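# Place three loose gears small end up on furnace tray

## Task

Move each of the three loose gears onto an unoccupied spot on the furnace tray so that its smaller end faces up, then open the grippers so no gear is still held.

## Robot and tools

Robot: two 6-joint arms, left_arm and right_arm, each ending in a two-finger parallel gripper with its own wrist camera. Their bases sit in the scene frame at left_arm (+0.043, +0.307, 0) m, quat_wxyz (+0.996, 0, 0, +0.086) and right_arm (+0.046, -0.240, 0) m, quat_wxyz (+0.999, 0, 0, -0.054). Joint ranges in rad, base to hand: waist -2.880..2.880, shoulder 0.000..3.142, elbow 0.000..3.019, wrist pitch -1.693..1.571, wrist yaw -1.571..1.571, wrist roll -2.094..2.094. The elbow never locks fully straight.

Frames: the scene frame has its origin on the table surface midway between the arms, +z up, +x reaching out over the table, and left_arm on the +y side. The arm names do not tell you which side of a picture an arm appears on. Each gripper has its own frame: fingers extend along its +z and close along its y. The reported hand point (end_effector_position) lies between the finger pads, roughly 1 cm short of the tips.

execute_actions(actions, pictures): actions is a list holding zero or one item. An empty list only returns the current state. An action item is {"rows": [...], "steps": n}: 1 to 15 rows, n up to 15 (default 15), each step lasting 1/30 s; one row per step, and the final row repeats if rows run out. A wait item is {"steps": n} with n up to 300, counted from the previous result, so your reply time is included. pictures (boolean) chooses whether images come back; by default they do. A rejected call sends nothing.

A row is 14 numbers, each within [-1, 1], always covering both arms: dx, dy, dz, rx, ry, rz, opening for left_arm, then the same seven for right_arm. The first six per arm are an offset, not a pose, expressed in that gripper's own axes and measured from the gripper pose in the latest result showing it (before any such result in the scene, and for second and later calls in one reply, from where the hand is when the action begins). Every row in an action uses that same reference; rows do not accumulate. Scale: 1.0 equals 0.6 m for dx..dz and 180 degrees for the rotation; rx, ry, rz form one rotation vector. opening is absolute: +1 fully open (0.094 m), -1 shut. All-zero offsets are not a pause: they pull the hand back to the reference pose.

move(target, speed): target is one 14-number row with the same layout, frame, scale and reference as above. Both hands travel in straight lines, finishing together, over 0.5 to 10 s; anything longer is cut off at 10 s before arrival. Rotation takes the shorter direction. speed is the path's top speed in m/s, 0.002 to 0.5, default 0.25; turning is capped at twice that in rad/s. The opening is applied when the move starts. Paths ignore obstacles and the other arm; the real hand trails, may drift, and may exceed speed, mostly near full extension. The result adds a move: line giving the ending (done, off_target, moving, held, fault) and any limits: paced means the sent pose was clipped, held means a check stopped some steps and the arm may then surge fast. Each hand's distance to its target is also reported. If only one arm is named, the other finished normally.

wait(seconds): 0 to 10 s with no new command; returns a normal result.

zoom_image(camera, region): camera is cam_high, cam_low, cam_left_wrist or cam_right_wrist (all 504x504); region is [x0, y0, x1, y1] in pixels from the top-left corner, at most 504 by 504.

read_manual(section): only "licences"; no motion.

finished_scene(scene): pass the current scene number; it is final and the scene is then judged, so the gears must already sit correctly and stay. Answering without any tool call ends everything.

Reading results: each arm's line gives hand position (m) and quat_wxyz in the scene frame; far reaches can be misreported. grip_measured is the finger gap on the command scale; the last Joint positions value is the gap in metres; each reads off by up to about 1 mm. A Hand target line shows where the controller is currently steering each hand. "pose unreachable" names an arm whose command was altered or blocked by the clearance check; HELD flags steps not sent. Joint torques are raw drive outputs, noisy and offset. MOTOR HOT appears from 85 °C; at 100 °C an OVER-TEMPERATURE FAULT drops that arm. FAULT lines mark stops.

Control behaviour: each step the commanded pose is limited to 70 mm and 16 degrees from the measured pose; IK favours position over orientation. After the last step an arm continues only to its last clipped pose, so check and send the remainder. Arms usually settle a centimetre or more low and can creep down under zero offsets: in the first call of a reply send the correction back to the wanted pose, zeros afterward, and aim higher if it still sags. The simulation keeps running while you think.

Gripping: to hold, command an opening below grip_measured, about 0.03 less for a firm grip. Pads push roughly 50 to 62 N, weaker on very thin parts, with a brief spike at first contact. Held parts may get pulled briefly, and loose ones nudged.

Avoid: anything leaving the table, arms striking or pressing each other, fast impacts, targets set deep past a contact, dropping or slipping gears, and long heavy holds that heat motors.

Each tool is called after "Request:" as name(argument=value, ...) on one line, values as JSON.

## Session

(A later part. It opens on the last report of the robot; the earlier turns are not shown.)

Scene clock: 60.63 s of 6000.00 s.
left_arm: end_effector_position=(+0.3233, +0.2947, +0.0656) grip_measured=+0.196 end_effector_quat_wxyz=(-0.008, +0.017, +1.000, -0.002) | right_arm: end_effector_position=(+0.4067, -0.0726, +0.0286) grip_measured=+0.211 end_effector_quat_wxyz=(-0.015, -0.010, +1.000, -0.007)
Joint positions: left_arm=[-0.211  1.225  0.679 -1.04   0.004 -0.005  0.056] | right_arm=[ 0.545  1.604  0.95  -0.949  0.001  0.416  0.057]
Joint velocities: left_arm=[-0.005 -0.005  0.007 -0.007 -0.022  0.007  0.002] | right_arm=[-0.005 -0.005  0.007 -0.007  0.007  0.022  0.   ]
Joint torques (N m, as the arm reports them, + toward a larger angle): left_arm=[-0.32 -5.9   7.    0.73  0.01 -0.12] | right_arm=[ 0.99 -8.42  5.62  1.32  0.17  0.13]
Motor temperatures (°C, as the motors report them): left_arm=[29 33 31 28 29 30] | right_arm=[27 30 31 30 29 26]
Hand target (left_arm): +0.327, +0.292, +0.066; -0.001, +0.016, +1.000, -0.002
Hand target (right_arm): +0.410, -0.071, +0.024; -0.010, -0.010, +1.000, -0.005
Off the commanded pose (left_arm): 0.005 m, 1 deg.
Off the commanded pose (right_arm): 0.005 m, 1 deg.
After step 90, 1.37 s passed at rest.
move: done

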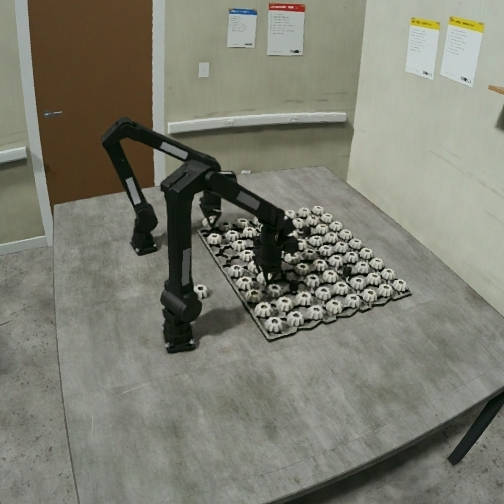

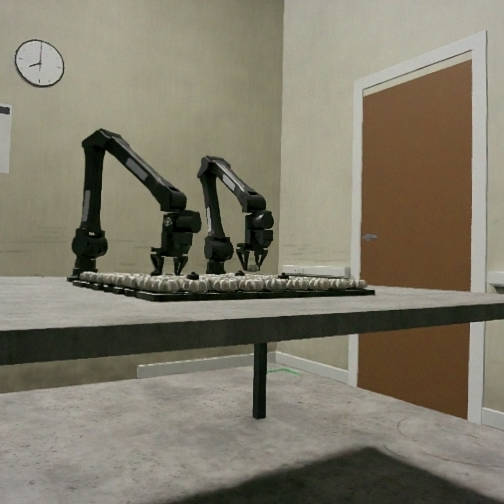

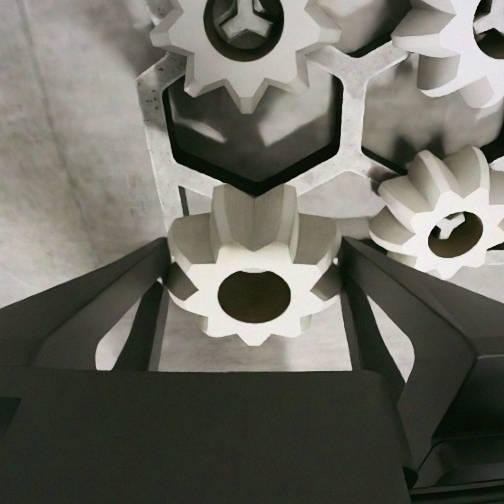

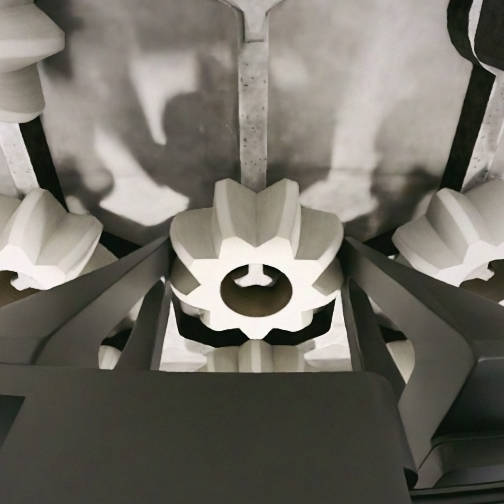

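Request:
move(target=[-0.003, -0.002, 0.045, 0, -0.004, 0, 0.08, 0, 0, 0, 0, 0, 0, 0.39], speed=0.04)

Request:
move(target=[-0.002, 0, 0.013, 0, 0, 0, 0.08, -0.03, 0, -0.18, 0, 0, 0, 0.39], speed=0.1)

Scene clock: 64.33 s of 6000.00 s.
left_arm: end_effector_position=(+0.3203, +0.2948, +0.0384) grip_measured=+0.196 end_effector_quat_wxyz=(-0.009, +0.017, +1.000, -0.002) | right_arm: end_effector_position=(+0.4067, -0.0726, +0.0286) grip_measured=+0.388 end_effector_quat_wxyz=(-0.015, -0.010, +1.000, -0.007)
Joint positions: left_arm=[-0.211  1.271  0.631 -0.948  0.004 -0.005  0.056] | right_arm=[ 0.545  1.604  0.95  -0.949  0.001  0.416  0.065]
Joint velocities: left_arm=[ 0.015 -0.005 -0.002  0.012  0.022 -0.037 -0.001] | right_arm=[-0.005 -0.015 -0.002  0.007 -0.022  0.037 -0.   ]
Joint torques (N m, as the arm reports them, + toward a larger angle): left_arm=[ 0.11 -6.11  6.4   0.73  0.01 -0.05] | right_arm=[ 1.24 -9.37  5.91  0.44  0.15  0.13]
Motor temperatures (°C, as the motors report them): left_arm=[29 33 31 28 29 30] | right_arm=[27 30 31 30 29 26]
Hand target (left_arm): +0.325, +0.294, +0.039; -0.001, +0.017, +1.000, -0.002
Hand target (right_arm): +0.407, -0.073, +0.029; -0.015, -0.010, +1.000, -0.007
Off the commanded pose (left_arm): 0.005 m, 1 deg.
Off the commanded pose (right_arm): 0.000 m, 0 deg.
move: done

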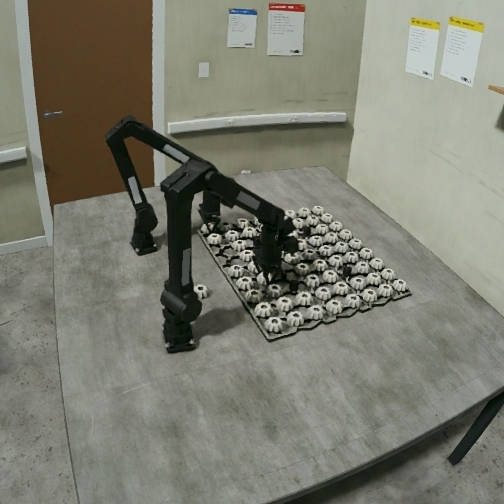

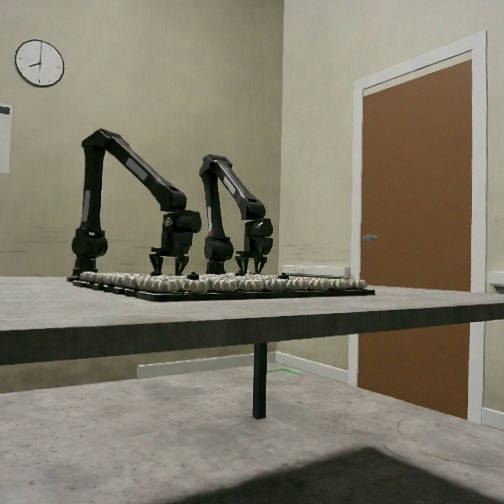

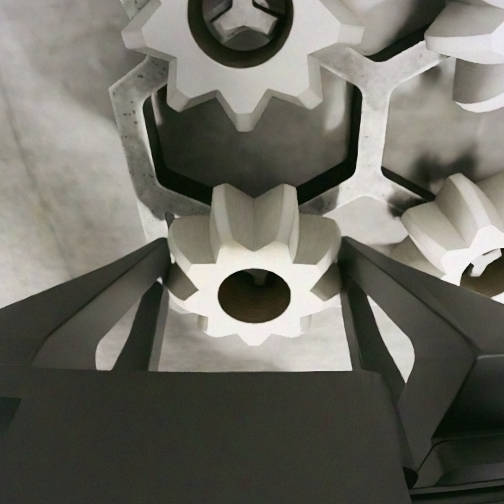

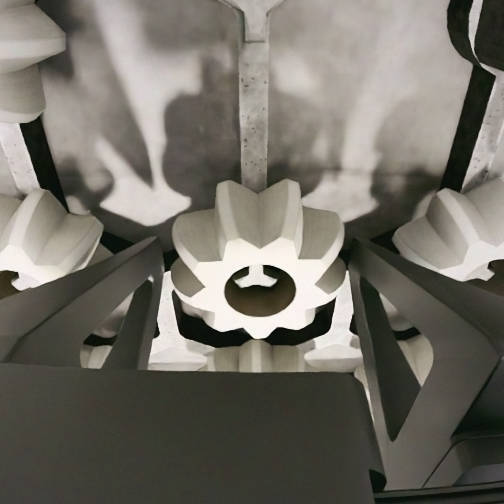

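Scene clock: 65.83 s of 6000.00 s.
left_arm: end_effector_position=(+0.3189, +0.2948, +0.0323) grip_measured=+0.196 end_effector_quat_wxyz=(-0.012, +0.017, +1.000, -0.002) | right_arm: end_effector_position=(+0.4073, -0.0741, +0.1099) grip_measured=+0.389 end_effector_quat_wxyz=(-0.043, -0.009, +0.999, -0.019)
Joint positions: left_arm=[-0.211  1.286  0.623 -0.932  0.005 -0.005  0.056] | right_arm=[ 0.54   1.525  1.101 -1.24   0.     0.414  0.065]
Joint velocities: left_arm=[-0.005 -0.005 -0.032 -0.012  0.051 -0.022 -0.001] | right_arm=[-0.005 -0.005 -0.022 -0.002  0.081 -0.022 -0.001]
Joint torques (N m, as the arm reports them, + toward a larger angle): left_arm=[ 0.45 -5.9   6.3   0.68 -0.01 -0.02] | right_arm=[ -0.23 -10.54  10.41  -0.11   0.27   0.  ]
Motor temperatures (°C, as the motors report them): left_arm=[29 33 31 28 29 30] | right_arm=[27 31 31 30 29 26]
Hand target (left_arm): +0.321, +0.295, +0.031; -0.009, +0.017, +1.000, -0.002
Hand target (right_arm): +0.427, -0.069, +0.136; -0.014, -0.010, +1.000, -0.008
Off the commanded pose (left_arm): 0.003 m, 0 deg.
Off the commanded pose (right_arm): 0.033 m, 4 deg.
move: off_target (right_arm)

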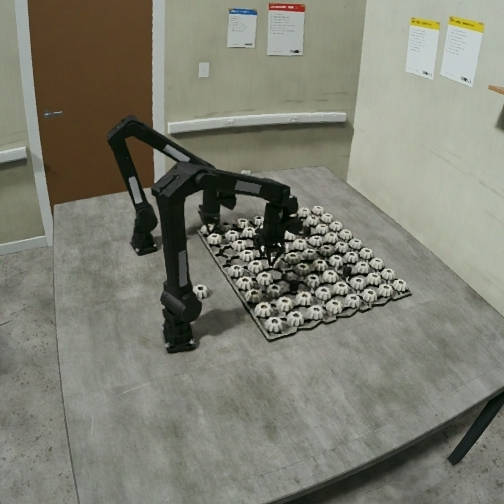

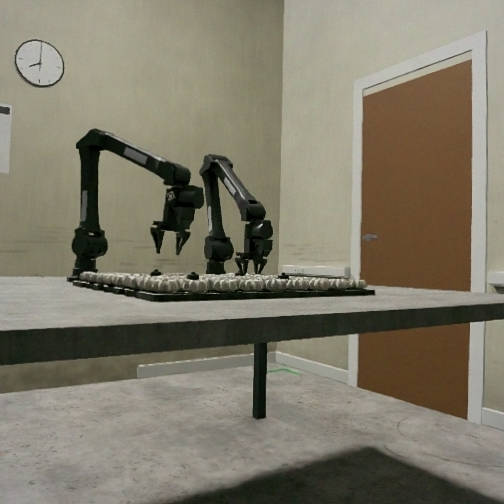

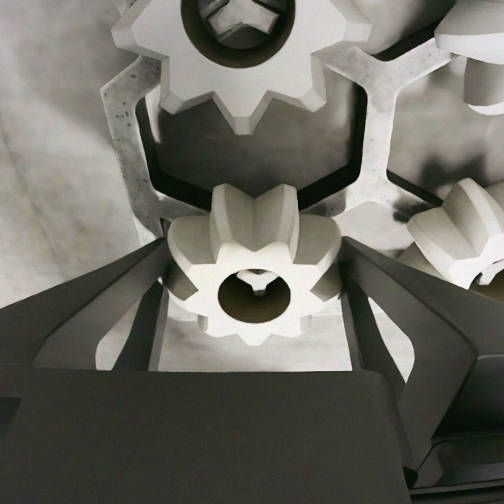

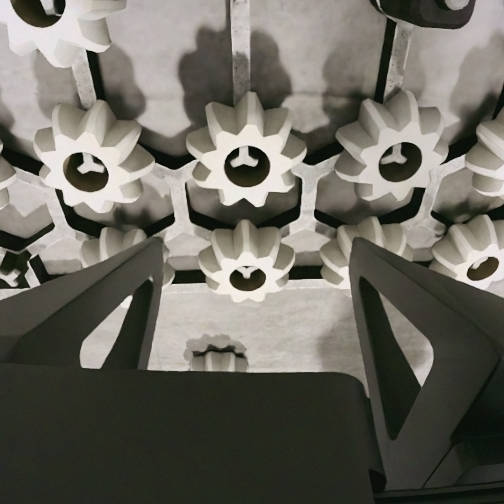

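Request:
move(target=[-0.006, 0, 0.008, 0, 0, 0, 0.08, 0.38, 0.033, 0, -0.012, -0.027, 0, 1], speed=0.2)

Scene clock: 69.30 s of 6000.00 s.
left_arm: end_effector_position=(+0.3186, +0.2947, +0.0313) grip_measured=+0.196 end_effector_quat_wxyz=(-0.014, +0.017, +1.000, -0.002) | right_arm: end_effector_position=(+0.1816, -0.0545, +0.1314) grip_measured=+1.000 end_effector_quat_wxyz=(+0.001, -0.015, +1.000, +0.006)
Joint positions: left_arm=[-0.211  1.29   0.623 -0.932  0.005 -0.005  0.056] | right_arm=[ 1.046  0.957  0.686 -1.29  -0.006  0.907  0.094]
Joint velocities: left_arm=[-0.005 -0.005  0.002 -0.007 -0.022 -0.007 -0.   ] | right_arm=[-0.005 -0.015 -0.022 -0.007 -0.037 -0.022  0.   ]
Joint torques (N m, as the arm reports them, + toward a larger angle): left_arm=[ 0.43 -5.14  6.44  0.87  0.   -0.02] | right_arm=[ 1.39 -2.46  6.73  0.13  0.31  0.2 ]
Motor temperatures (°C, as the motors report them): left_arm=[29 33 31 28 29 30] | right_arm=[27 31 32 30 29 26]
Hand target (left_arm): +0.322, +0.295, +0.028; -0.012, +0.017, +1.000, -0.002
Hand target (right_arm): +0.179, -0.059, +0.129; -0.004, -0.010, +1.000, -0.002
Off the commanded pose (left_arm): 0.006 m, 0 deg.
Off the commanded pose (right_arm): 0.005 m, 1 deg.
move: done

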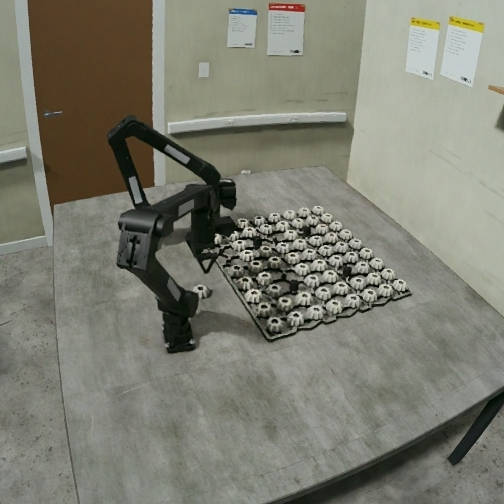

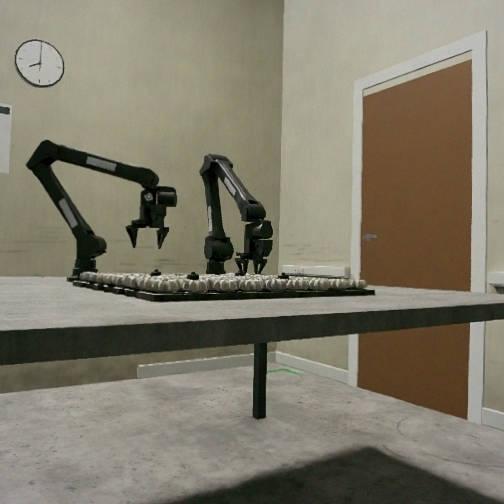

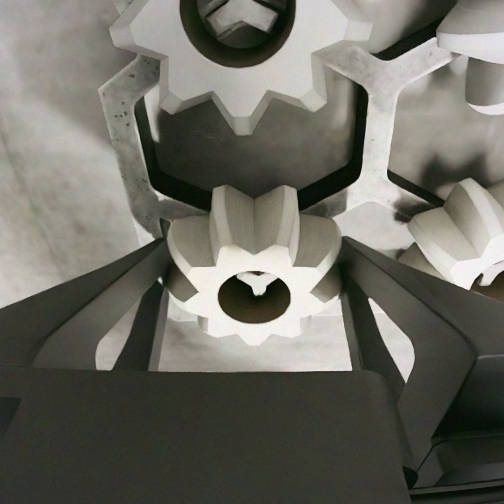

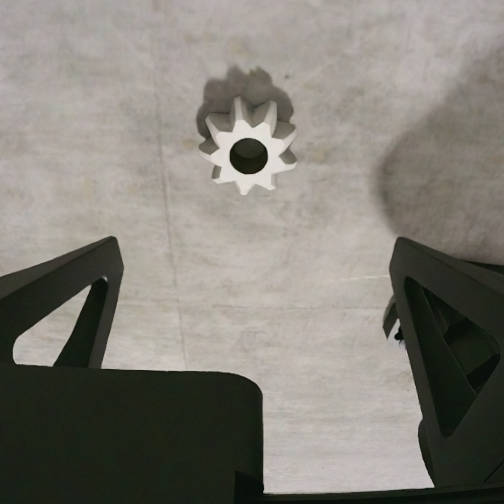

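Request:
move(target=[0, 0, 0, 0, 0, 0, 0.38, 0.008, 0.015, 0.118, 0, 0, 0, 1], speed=0.12)

Scene clock: 71.80 s of 6000.00 s.
left_arm: end_effector_position=(+0.3186, +0.2947, +0.0313) grip_measured=+0.378 end_effector_quat_wxyz=(-0.014, +0.017, +1.000, -0.002) | right_arm: end_effector_position=(+0.1774, -0.0486, +0.0632) grip_measured=+1.000 end_effector_quat_wxyz=(-0.001, -0.017, +1.000, +0.003)
Joint positions: left_arm=[-0.211  1.29   0.623 -0.932  0.005 -0.005  0.065] | right_arm=[ 1.076  1.064  0.557 -1.06  -0.006  0.934  0.094]
Joint velocities: left_arm=[ 0.005 -0.005  0.012 -0.027  0.022  0.095  0.001] | right_arm=[ 0.015 -0.015 -0.017 -0.002 -0.051 -0.037  0.   ]
Joint torques (N m, as the arm reports them, + toward a larger angle): left_arm=[ 0.42 -6.21  6.37  0.21  0.01 -0.02] | right_arm=[ 1.85 -2.68  6.07  1.14  0.2   0.19]
Motor temperatures (°C, as the motors report them): left_arm=[29 33 31 28 29 30] | right_arm=[27 30 32 30 29 26]
Hand target (left_arm): +0.319, +0.295, +0.031; -0.014, +0.017, +1.000, -0.002
Hand target (right_arm): +0.177, -0.047, +0.061; +0.000, -0.015, +1.000, +0.006
Off the commanded pose (left_arm): 0.000 m, 0 deg.
Off the commanded pose (right_arm): 0.005 m, 0 deg.
move: done

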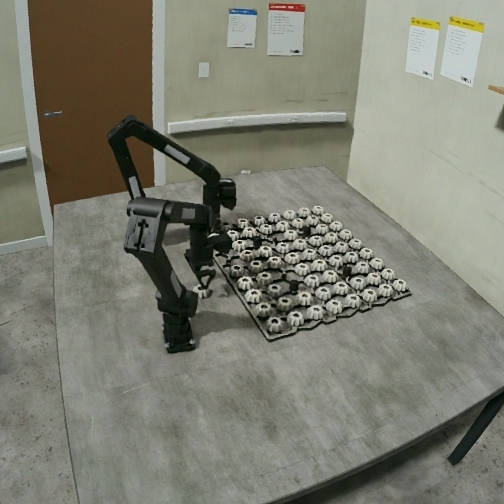

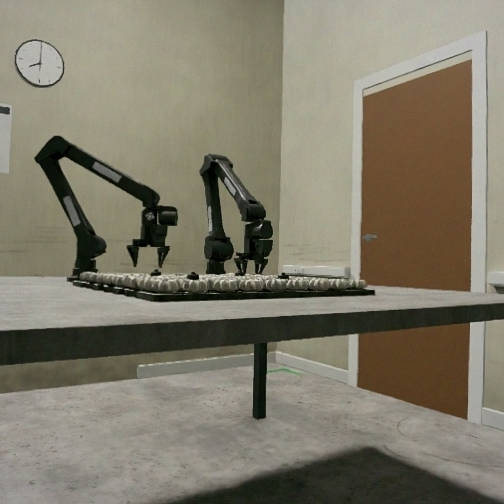

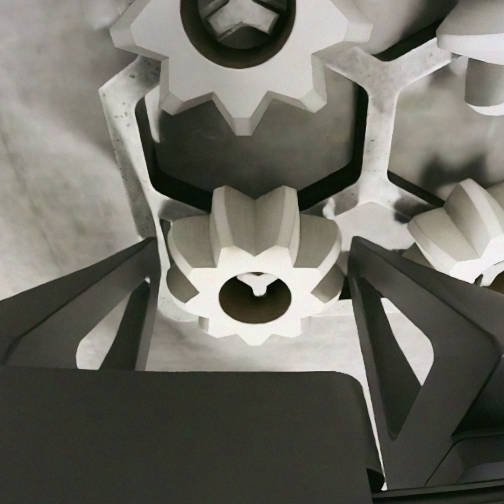

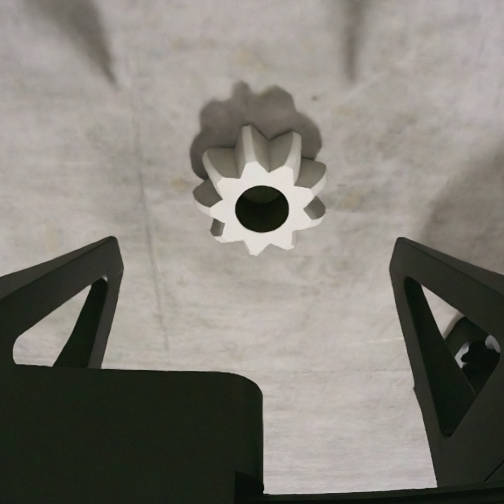

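Request:
move(target=[-0.02, 0.03, -0.2, 0, 0, 0, 0.38, 0, -0.001, 0.087, 0, 0, 0, 1], speed=0.1)

Request:
execute_actions(actions=[{"rows": [[0,0,0,0,0,0,0.38,0,0,0,0,0,0,0.1]], "steps": 15}])

Scene clock: 85.77 s of 6000.00 s.
left_arm: end_effector_position=(+0.3176, +0.3082, +0.1300) grip_measured=+0.378 end_effector_quat_wxyz=(-0.037, +0.015, +0.999, -0.004) | right_arm: end_effector_position=(+0.1771, -0.0490, +0.0149) grip_measured=+1.000 end_effector_quat_wxyz=(-0.002, -0.017, +1.000, +0.003)
Joint positions: left_arm=[-0.162  1.161  0.814 -1.299  0.005  0.042  0.065] | right_arm=[ 1.076  1.174  0.476 -0.87  -0.006  0.934  0.094]
Joint velocities: left_arm=[-0.005 -0.015 -0.002 -0.017 -0.022 -0.037 -0.   ] | right_arm=[-0.015 -0.015  0.007  0.002 -0.022  0.007  0.   ]
Joint torques (N m, as the arm reports them, + toward a larger angle): left_arm=[ 1.12 -6.66 11.05 -0.27 -0.05  0.1 ] | right_arm=[ 0.17 -2.84  5.17  1.06  0.23  0.04]
Motor temperatures (°C, as the motors report them): left_arm=[29 32 31 28 29 30] | right_arm=[27 30 31 30 29 26]
Hand target (left_arm): +0.333, +0.311, +0.151; -0.014, +0.017, +1.000, -0.002
Hand target (right_arm): +0.177, -0.050, +0.011; -0.002, -0.017, +1.000, +0.003
Off the commanded pose (left_arm): 0.027 m, 3 deg.
Off the commanded pose (right_arm): 0.004 m, 0 deg.
After step 90, 9.40 s passed at rest.
move: off_target (left_arm)

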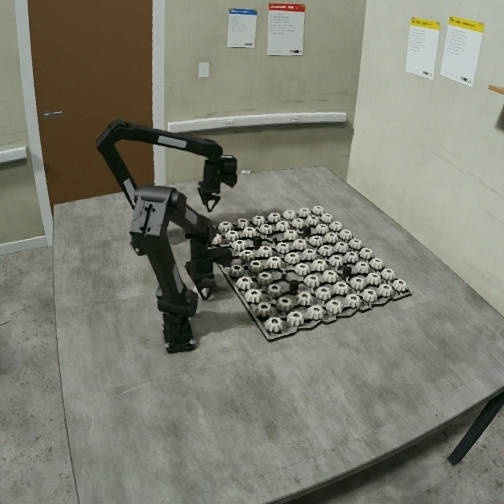

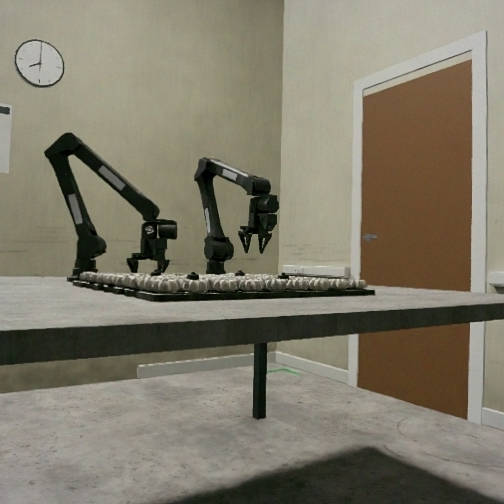

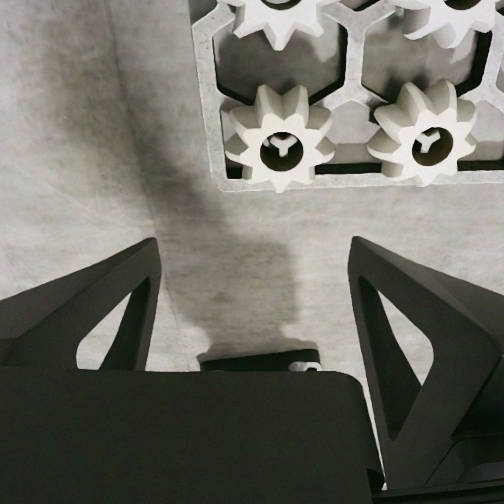

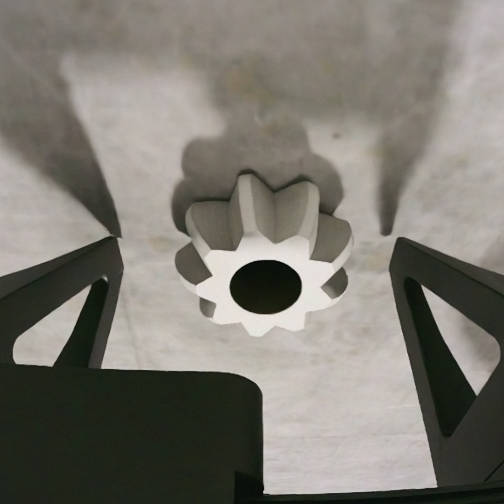

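Scene clock: 86.27 s of 6000.00 s.
left_arm: end_effector_position=(+0.3176, +0.3082, +0.1300) grip_measured=+0.378 end_effector_quat_wxyz=(-0.037, +0.015, +0.999, -0.004) | right_arm: end_effector_position=(+0.1772, -0.0489, +0.0149) grip_measured=+0.193 end_effector_quat_wxyz=(-0.001, -0.016, +1.000, +0.003)
Joint positions: left_arm=[-0.162  1.161  0.814 -1.299  0.005  0.042  0.065] | right_arm=[ 1.076  1.174  0.476 -0.87  -0.006  0.935  0.056]
Joint velocities: left_arm=[-0.015 -0.015 -0.007 -0.002 -0.066  0.022 -0.001] | right_arm=[-0.005 -0.005 -0.012 -0.007  0.007  0.066  0.   ]
Joint torques (N m, as the arm reports them, + toward a larger angle): left_arm=[ 0.41 -5.94  7.43  0.12  0.02 -0.02] | right_arm=[ 0.56 -3.45  5.86  0.69  0.2   0.07]
Motor temperatures (°C, as the motors report them): left_arm=[29 32 31 28 29 30] | right_arm=[27 30 31 30 29 26]
Hand target (left_arm): +0.318, +0.308, +0.130; -0.037, +0.015, +0.999, -0.004
Hand target (right_arm): +0.177, -0.049, +0.015; -0.002, -0.017, +1.000, +0.003
Off the commanded pose (left_arm): 0.000 m, 0 deg.
Off the commanded pose (right_arm): 0.000 m, 0 deg.
Steps of this call (steps 1 to 15: all 15 steps of this action). Readings (end_effector_position):
1: left_arm (+0.3176, +0.3082, +0.1300) | right_arm (+0.1771, -0.0490, +0.0149)
2: left_arm (+0.3176, +0.3082, +0.1300) | right_arm (+0.1771, -0.0490, +0.0149)
4: left_arm (+0.3176, +0.3082, +0.1300) | right_arm (+0.1772, -0.0489, +0.0149)
8: left_arm (+0.3176, +0.3082, +0.1300) | right_arm (+0.1772, -0.0489, +0.0149)
15: the state above

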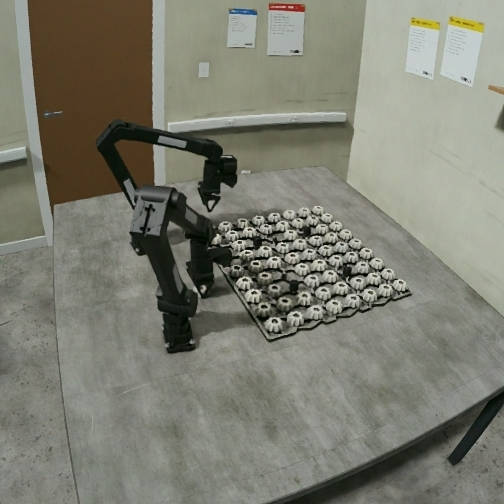

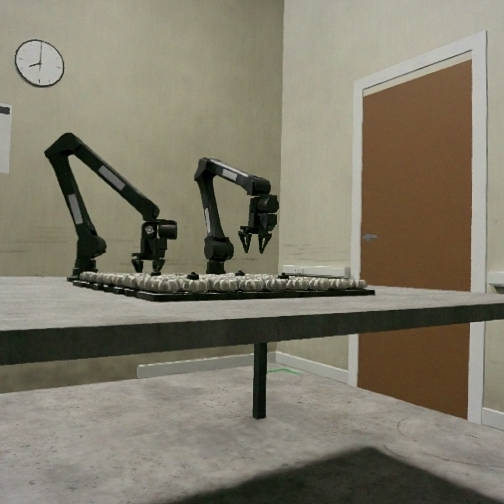

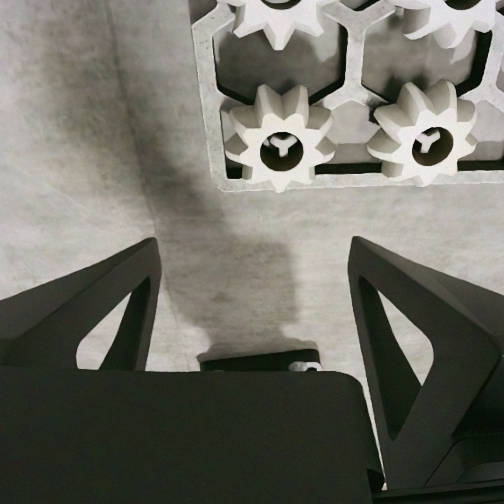

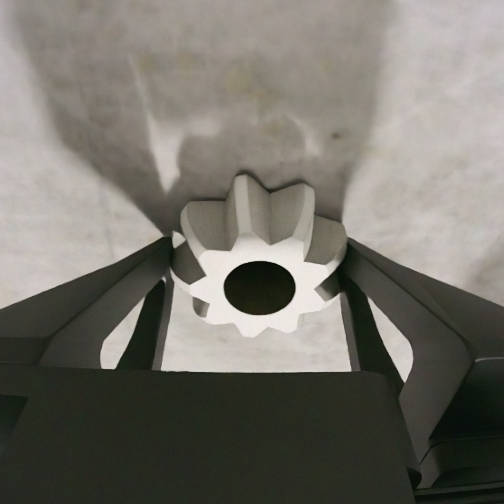

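Request:
move(target=[0, 0.13, -0.03, 0, 0, 0, 0.38, 0, 0, -0.2, 0, 0, 0, 0.1], speed=0.15)

Request:
move(target=[0, 0, 0, 0, 0, 0, 0.38, -0.27, 0.27, -0.09, -0.02, -0.012, 0, 0.1], speed=0.2)

Scene clock: 90.33 s of 6000.00 s.
left_arm: end_effector_position=(+0.3034, +0.3792, +0.1314) grip_measured=+0.378 end_effector_quat_wxyz=(-0.051, +0.010, +0.999, -0.008) | right_arm: end_effector_position=(+0.1641, -0.0680, +0.1053) grip_measured=+0.193 end_effector_quat_wxyz=(-0.022, -0.016, +0.999, -0.026)
Joint positions: left_arm=[ 0.093  1.168  0.822 -1.328 -0.013  0.285  0.065] | right_arm=[ 1.076  0.978  0.625 -1.285 -0.006  0.935  0.056]
Joint velocities: left_arm=[ 0.005  0.005 -0.007 -0.007  0.037 -0.051  0.001] | right_arm=[-0.024 -0.015  0.012 -0.002 -0.022  0.007 -0.001]
Joint torques (N m, as the arm reports them, + toward a larger angle): left_arm=[ 0.72 -4.98 11.32 -0.38  0.    0.09] | right_arm=[ 1.18 -3.15 11.48 -0.05  0.16  0.15]
Motor temperatures (°C, as the motors report them): left_arm=[29 32 31 28 29 30] | right_arm=[27 30 31 30 29 26]
Hand target (left_arm): +0.321, +0.385, +0.148; -0.036, +0.015, +0.999, -0.003
Hand target (right_arm): +0.177, -0.048, +0.134; -0.001, -0.016, +1.000, +0.004
Off the commanded pose (left_arm): 0.025 m, 2 deg.
Off the commanded pose (right_arm): 0.037 m, 4 deg.
move: off_target (left_arm, right_arm)

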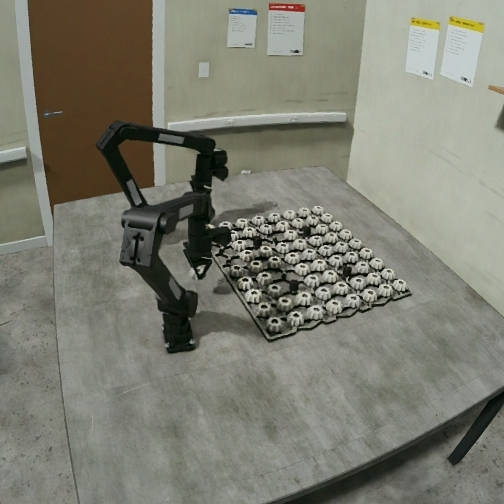

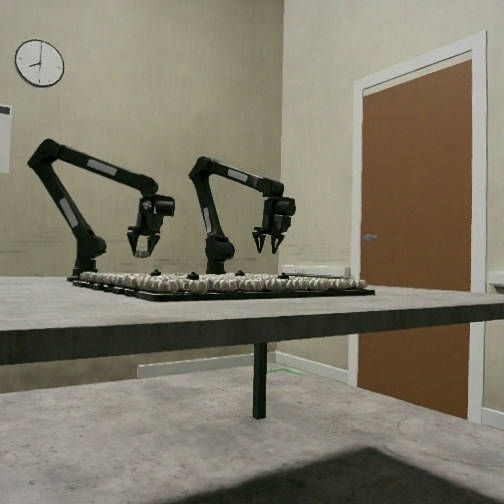

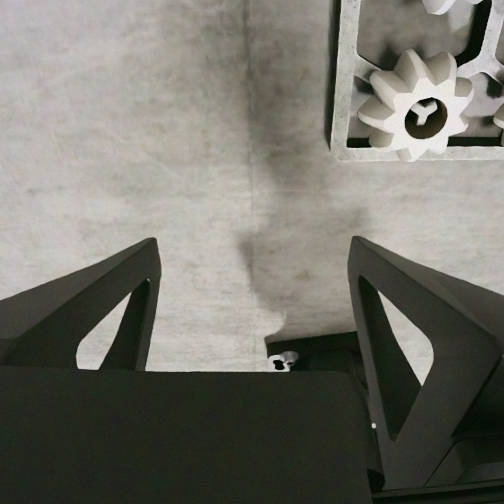

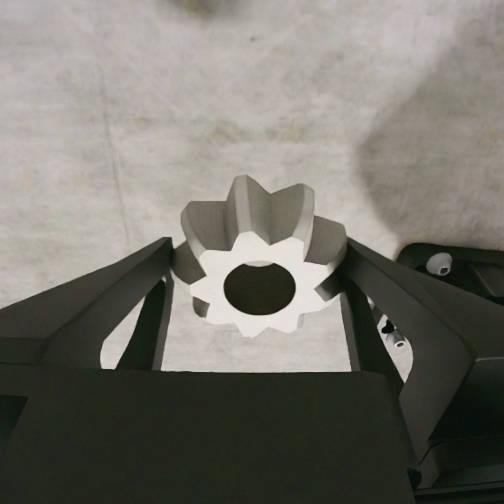

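Scene clock: 91.90 s of 6000.00 s.
left_arm: end_effector_position=(+0.3034, +0.3792, +0.1314) grip_measured=+0.378 end_effector_quat_wxyz=(-0.051, +0.010, +0.999, -0.008) | right_arm: end_effector_position=(+0.3028, +0.0842, +0.1152) grip_measured=+0.193 end_effector_quat_wxyz=(-0.024, -0.015, +0.999, -0.020)
Joint positions: left_arm=[ 0.093  1.168  0.822 -1.328 -0.013  0.285  0.065] | right_arm=[ 1.006  1.539  1.133 -1.227 -0.011  0.868  0.056]
Joint velocities: left_arm=[-0.015 -0.005  0.012  0.002  0.081 -0.066  0.001] | right_arm=[ 0.005 -0.005 -0.017  0.002 -0.081 -0.081 -0.   ]
Joint torques (N m, as the arm reports them, + toward a larger angle): left_arm=[ 0.42 -5.89  7.41  0.07  0.03 -0.02] | right_arm=[ 0.15 -9.89 11.22  0.17  0.1  -0.01]
Motor temperatures (°C, as the motors report them): left_arm=[29 32 31 28 29 30] | right_arm=[27 30 32 30 29 26]
Hand target (left_arm): +0.303, +0.379, +0.131; -0.051, +0.010, +0.999, -0.008
Hand target (right_arm): +0.321, +0.102, +0.142; -0.003, -0.017, +1.000, +0.007
Off the commanded pose (left_arm): 0.000 m, 0 deg.
Off the commanded pose (right_arm): 0.039 m, 4 deg.
move: off_target (right_arm)

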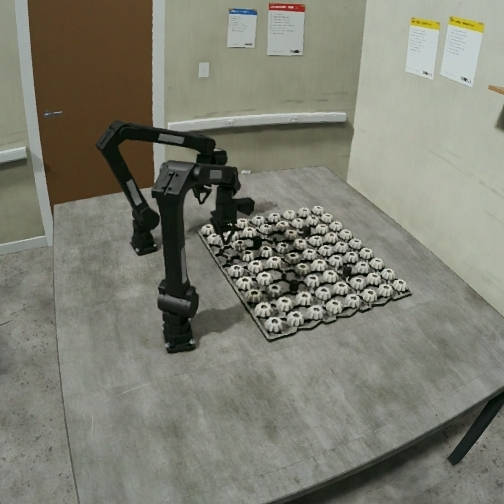

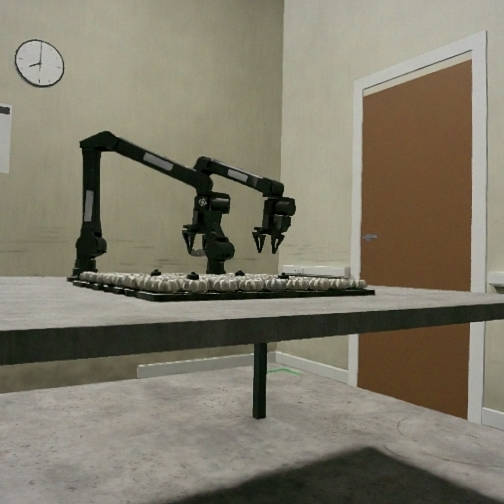

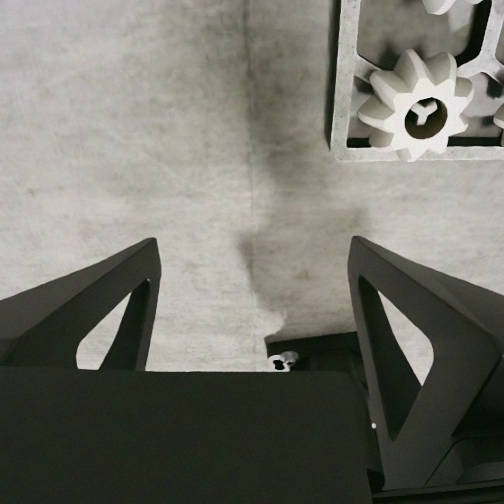

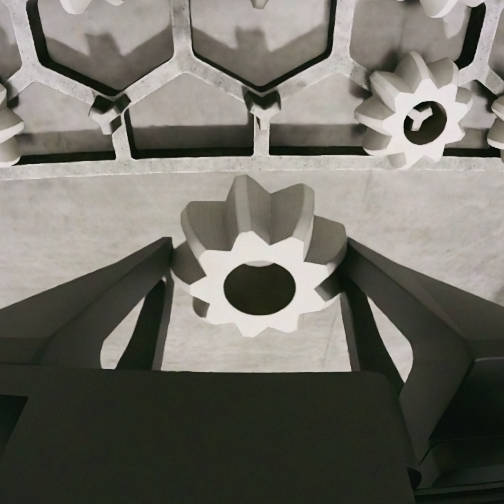

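Request:
move(target=[0, 0, 0, 0, 0, 0, 0.38, -0.05, 0.002, 0.08, -0.0127, -0.0153, 0, 0.1], speed=0.08)

Scene clock: 96.93 s of 6000.00 s.
left_arm: end_effector_position=(+0.3034, +0.3792, +0.1314) grip_measured=+0.378 end_effector_quat_wxyz=(-0.051, +0.010, +0.999, -0.008) | right_arm: end_effector_position=(+0.3251, +0.0819, +0.0630) grip_measured=+0.193 end_effector_quat_wxyz=(-0.008, -0.013, +1.000, -0.007)
Joint positions: left_arm=[ 0.093  1.168  0.822 -1.328 -0.013  0.285  0.065] | right_arm=[ 0.966  1.609  1.066 -1.049 -0.002  0.832  0.056]
Joint velocities: left_arm=[-0.005  0.005 -0.007 -0.017  0.007 -0.007  0.   ] | right_arm=[-0.005 -0.005 -0.002  0.002 -0.037 -0.051  0.   ]
Joint torques (N m, as the arm reports them, + toward a larger angle): left_arm=[ 0.43 -5.9   7.41  0.06  0.03 -0.02] | right_arm=[  0.09 -10.45   6.62   0.98   0.32  -0.03]
Motor temperatures (°C, as the motors report them): left_arm=[29 32 31 28 29 30] | right_arm=[27 30 32 30 29 26]
Hand target (left_arm): +0.303, +0.379, +0.131; -0.051, +0.010, +0.999, -0.008
Hand target (right_arm): +0.331, +0.083, +0.066; +0.000, -0.015, +1.000, +0.000
Off the commanded pose (left_arm): 0.000 m, 0 deg.
Off the commanded pose (right_arm): 0.007 m, 1 deg.
After step 90, 0.97 s passed at rest.
move: done

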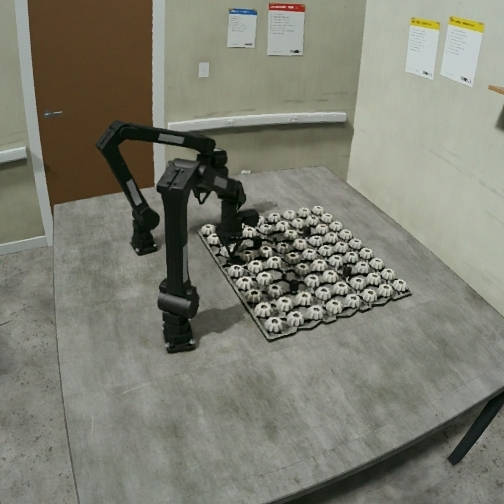

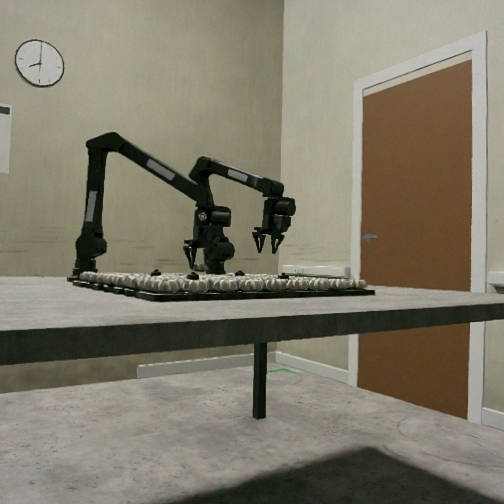

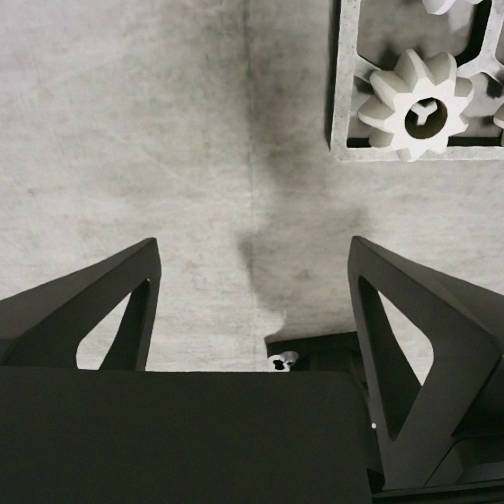

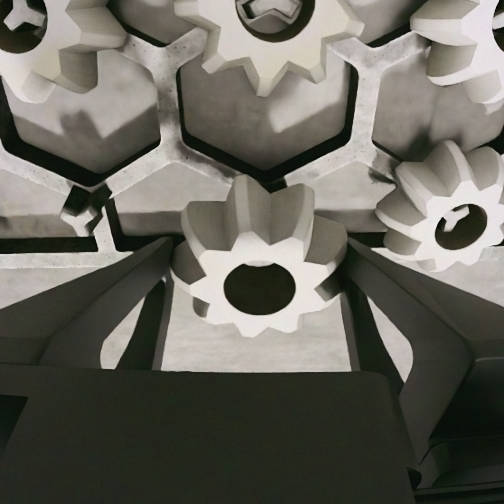

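Request:
move(target=[0, 0, 0, 0, 0, 0, 0.38, -0.01, -0.008, 0.048, -0.003, -0.004, 0, 0.1], speed=0.04)

Scene clock: 100.40 s of 6000.00 s.
left_arm: end_effector_position=(+0.3034, +0.3792, +0.1314) grip_measured=+0.378 end_effector_quat_wxyz=(-0.051, +0.010, +0.999, -0.008) | right_arm: end_effector_position=(+0.3255, +0.0760, +0.0328) grip_measured=+0.193 end_effector_quat_wxyz=(-0.008, -0.011, +1.000, -0.008)
Joint positions: left_arm=[ 0.093  1.168  0.822 -1.328 -0.013  0.285  0.065] | right_arm=[ 0.956  1.647  1.019 -0.966 -0.     0.825  0.056]
Joint velocities: left_arm=[ 0.005  0.005 -0.017  0.012 -0.051 -0.022 -0.001] | right_arm=[ 0.005 -0.005 -0.002 -0.002 -0.037 -0.022  0.   ]
Joint torques (N m, as the arm reports them, + toward a larger angle): left_arm=[ 0.43 -5.9   7.41  0.08  0.03 -0.02] | right_arm=[  0.18 -10.22   6.03   1.04   0.23  -0.04]
Motor temperatures (°C, as the motors report them): left_arm=[29 32 31 28 29 30] | right_arm=[27 30 32 30 29 26]
Hand target (left_arm): +0.303, +0.379, +0.131; -0.051, +0.010, +0.999, -0.008
Hand target (right_arm): +0.331, +0.076, +0.034; -0.002, -0.013, +1.000, -0.002
Off the commanded pose (left_arm): 0.000 m, 0 deg.
Off the commanded pose (right_arm): 0.006 m, 1 deg.
move: done

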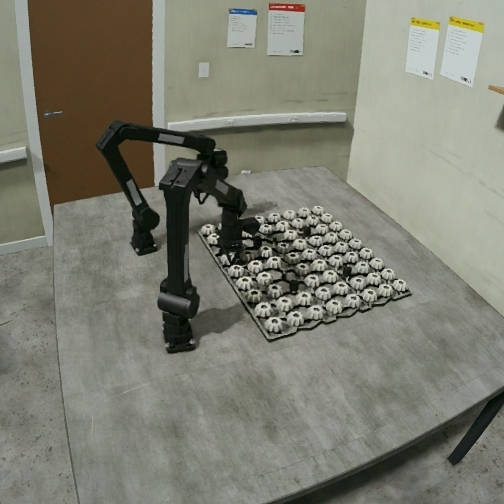

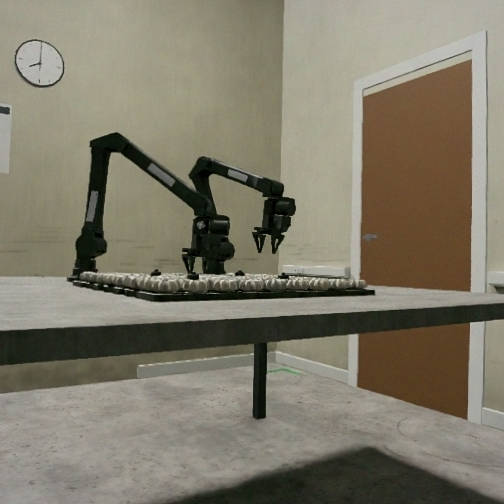

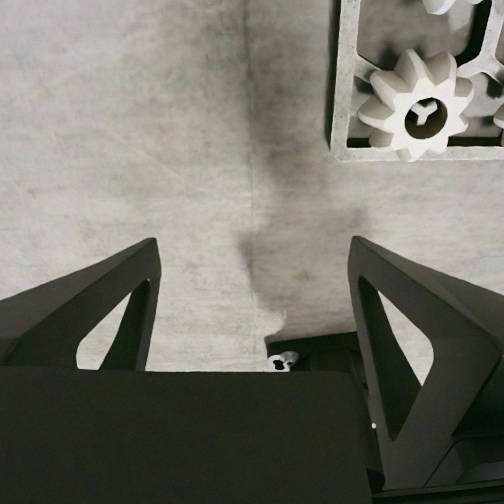

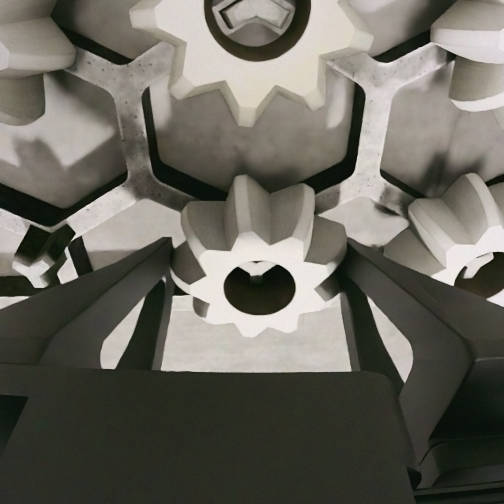

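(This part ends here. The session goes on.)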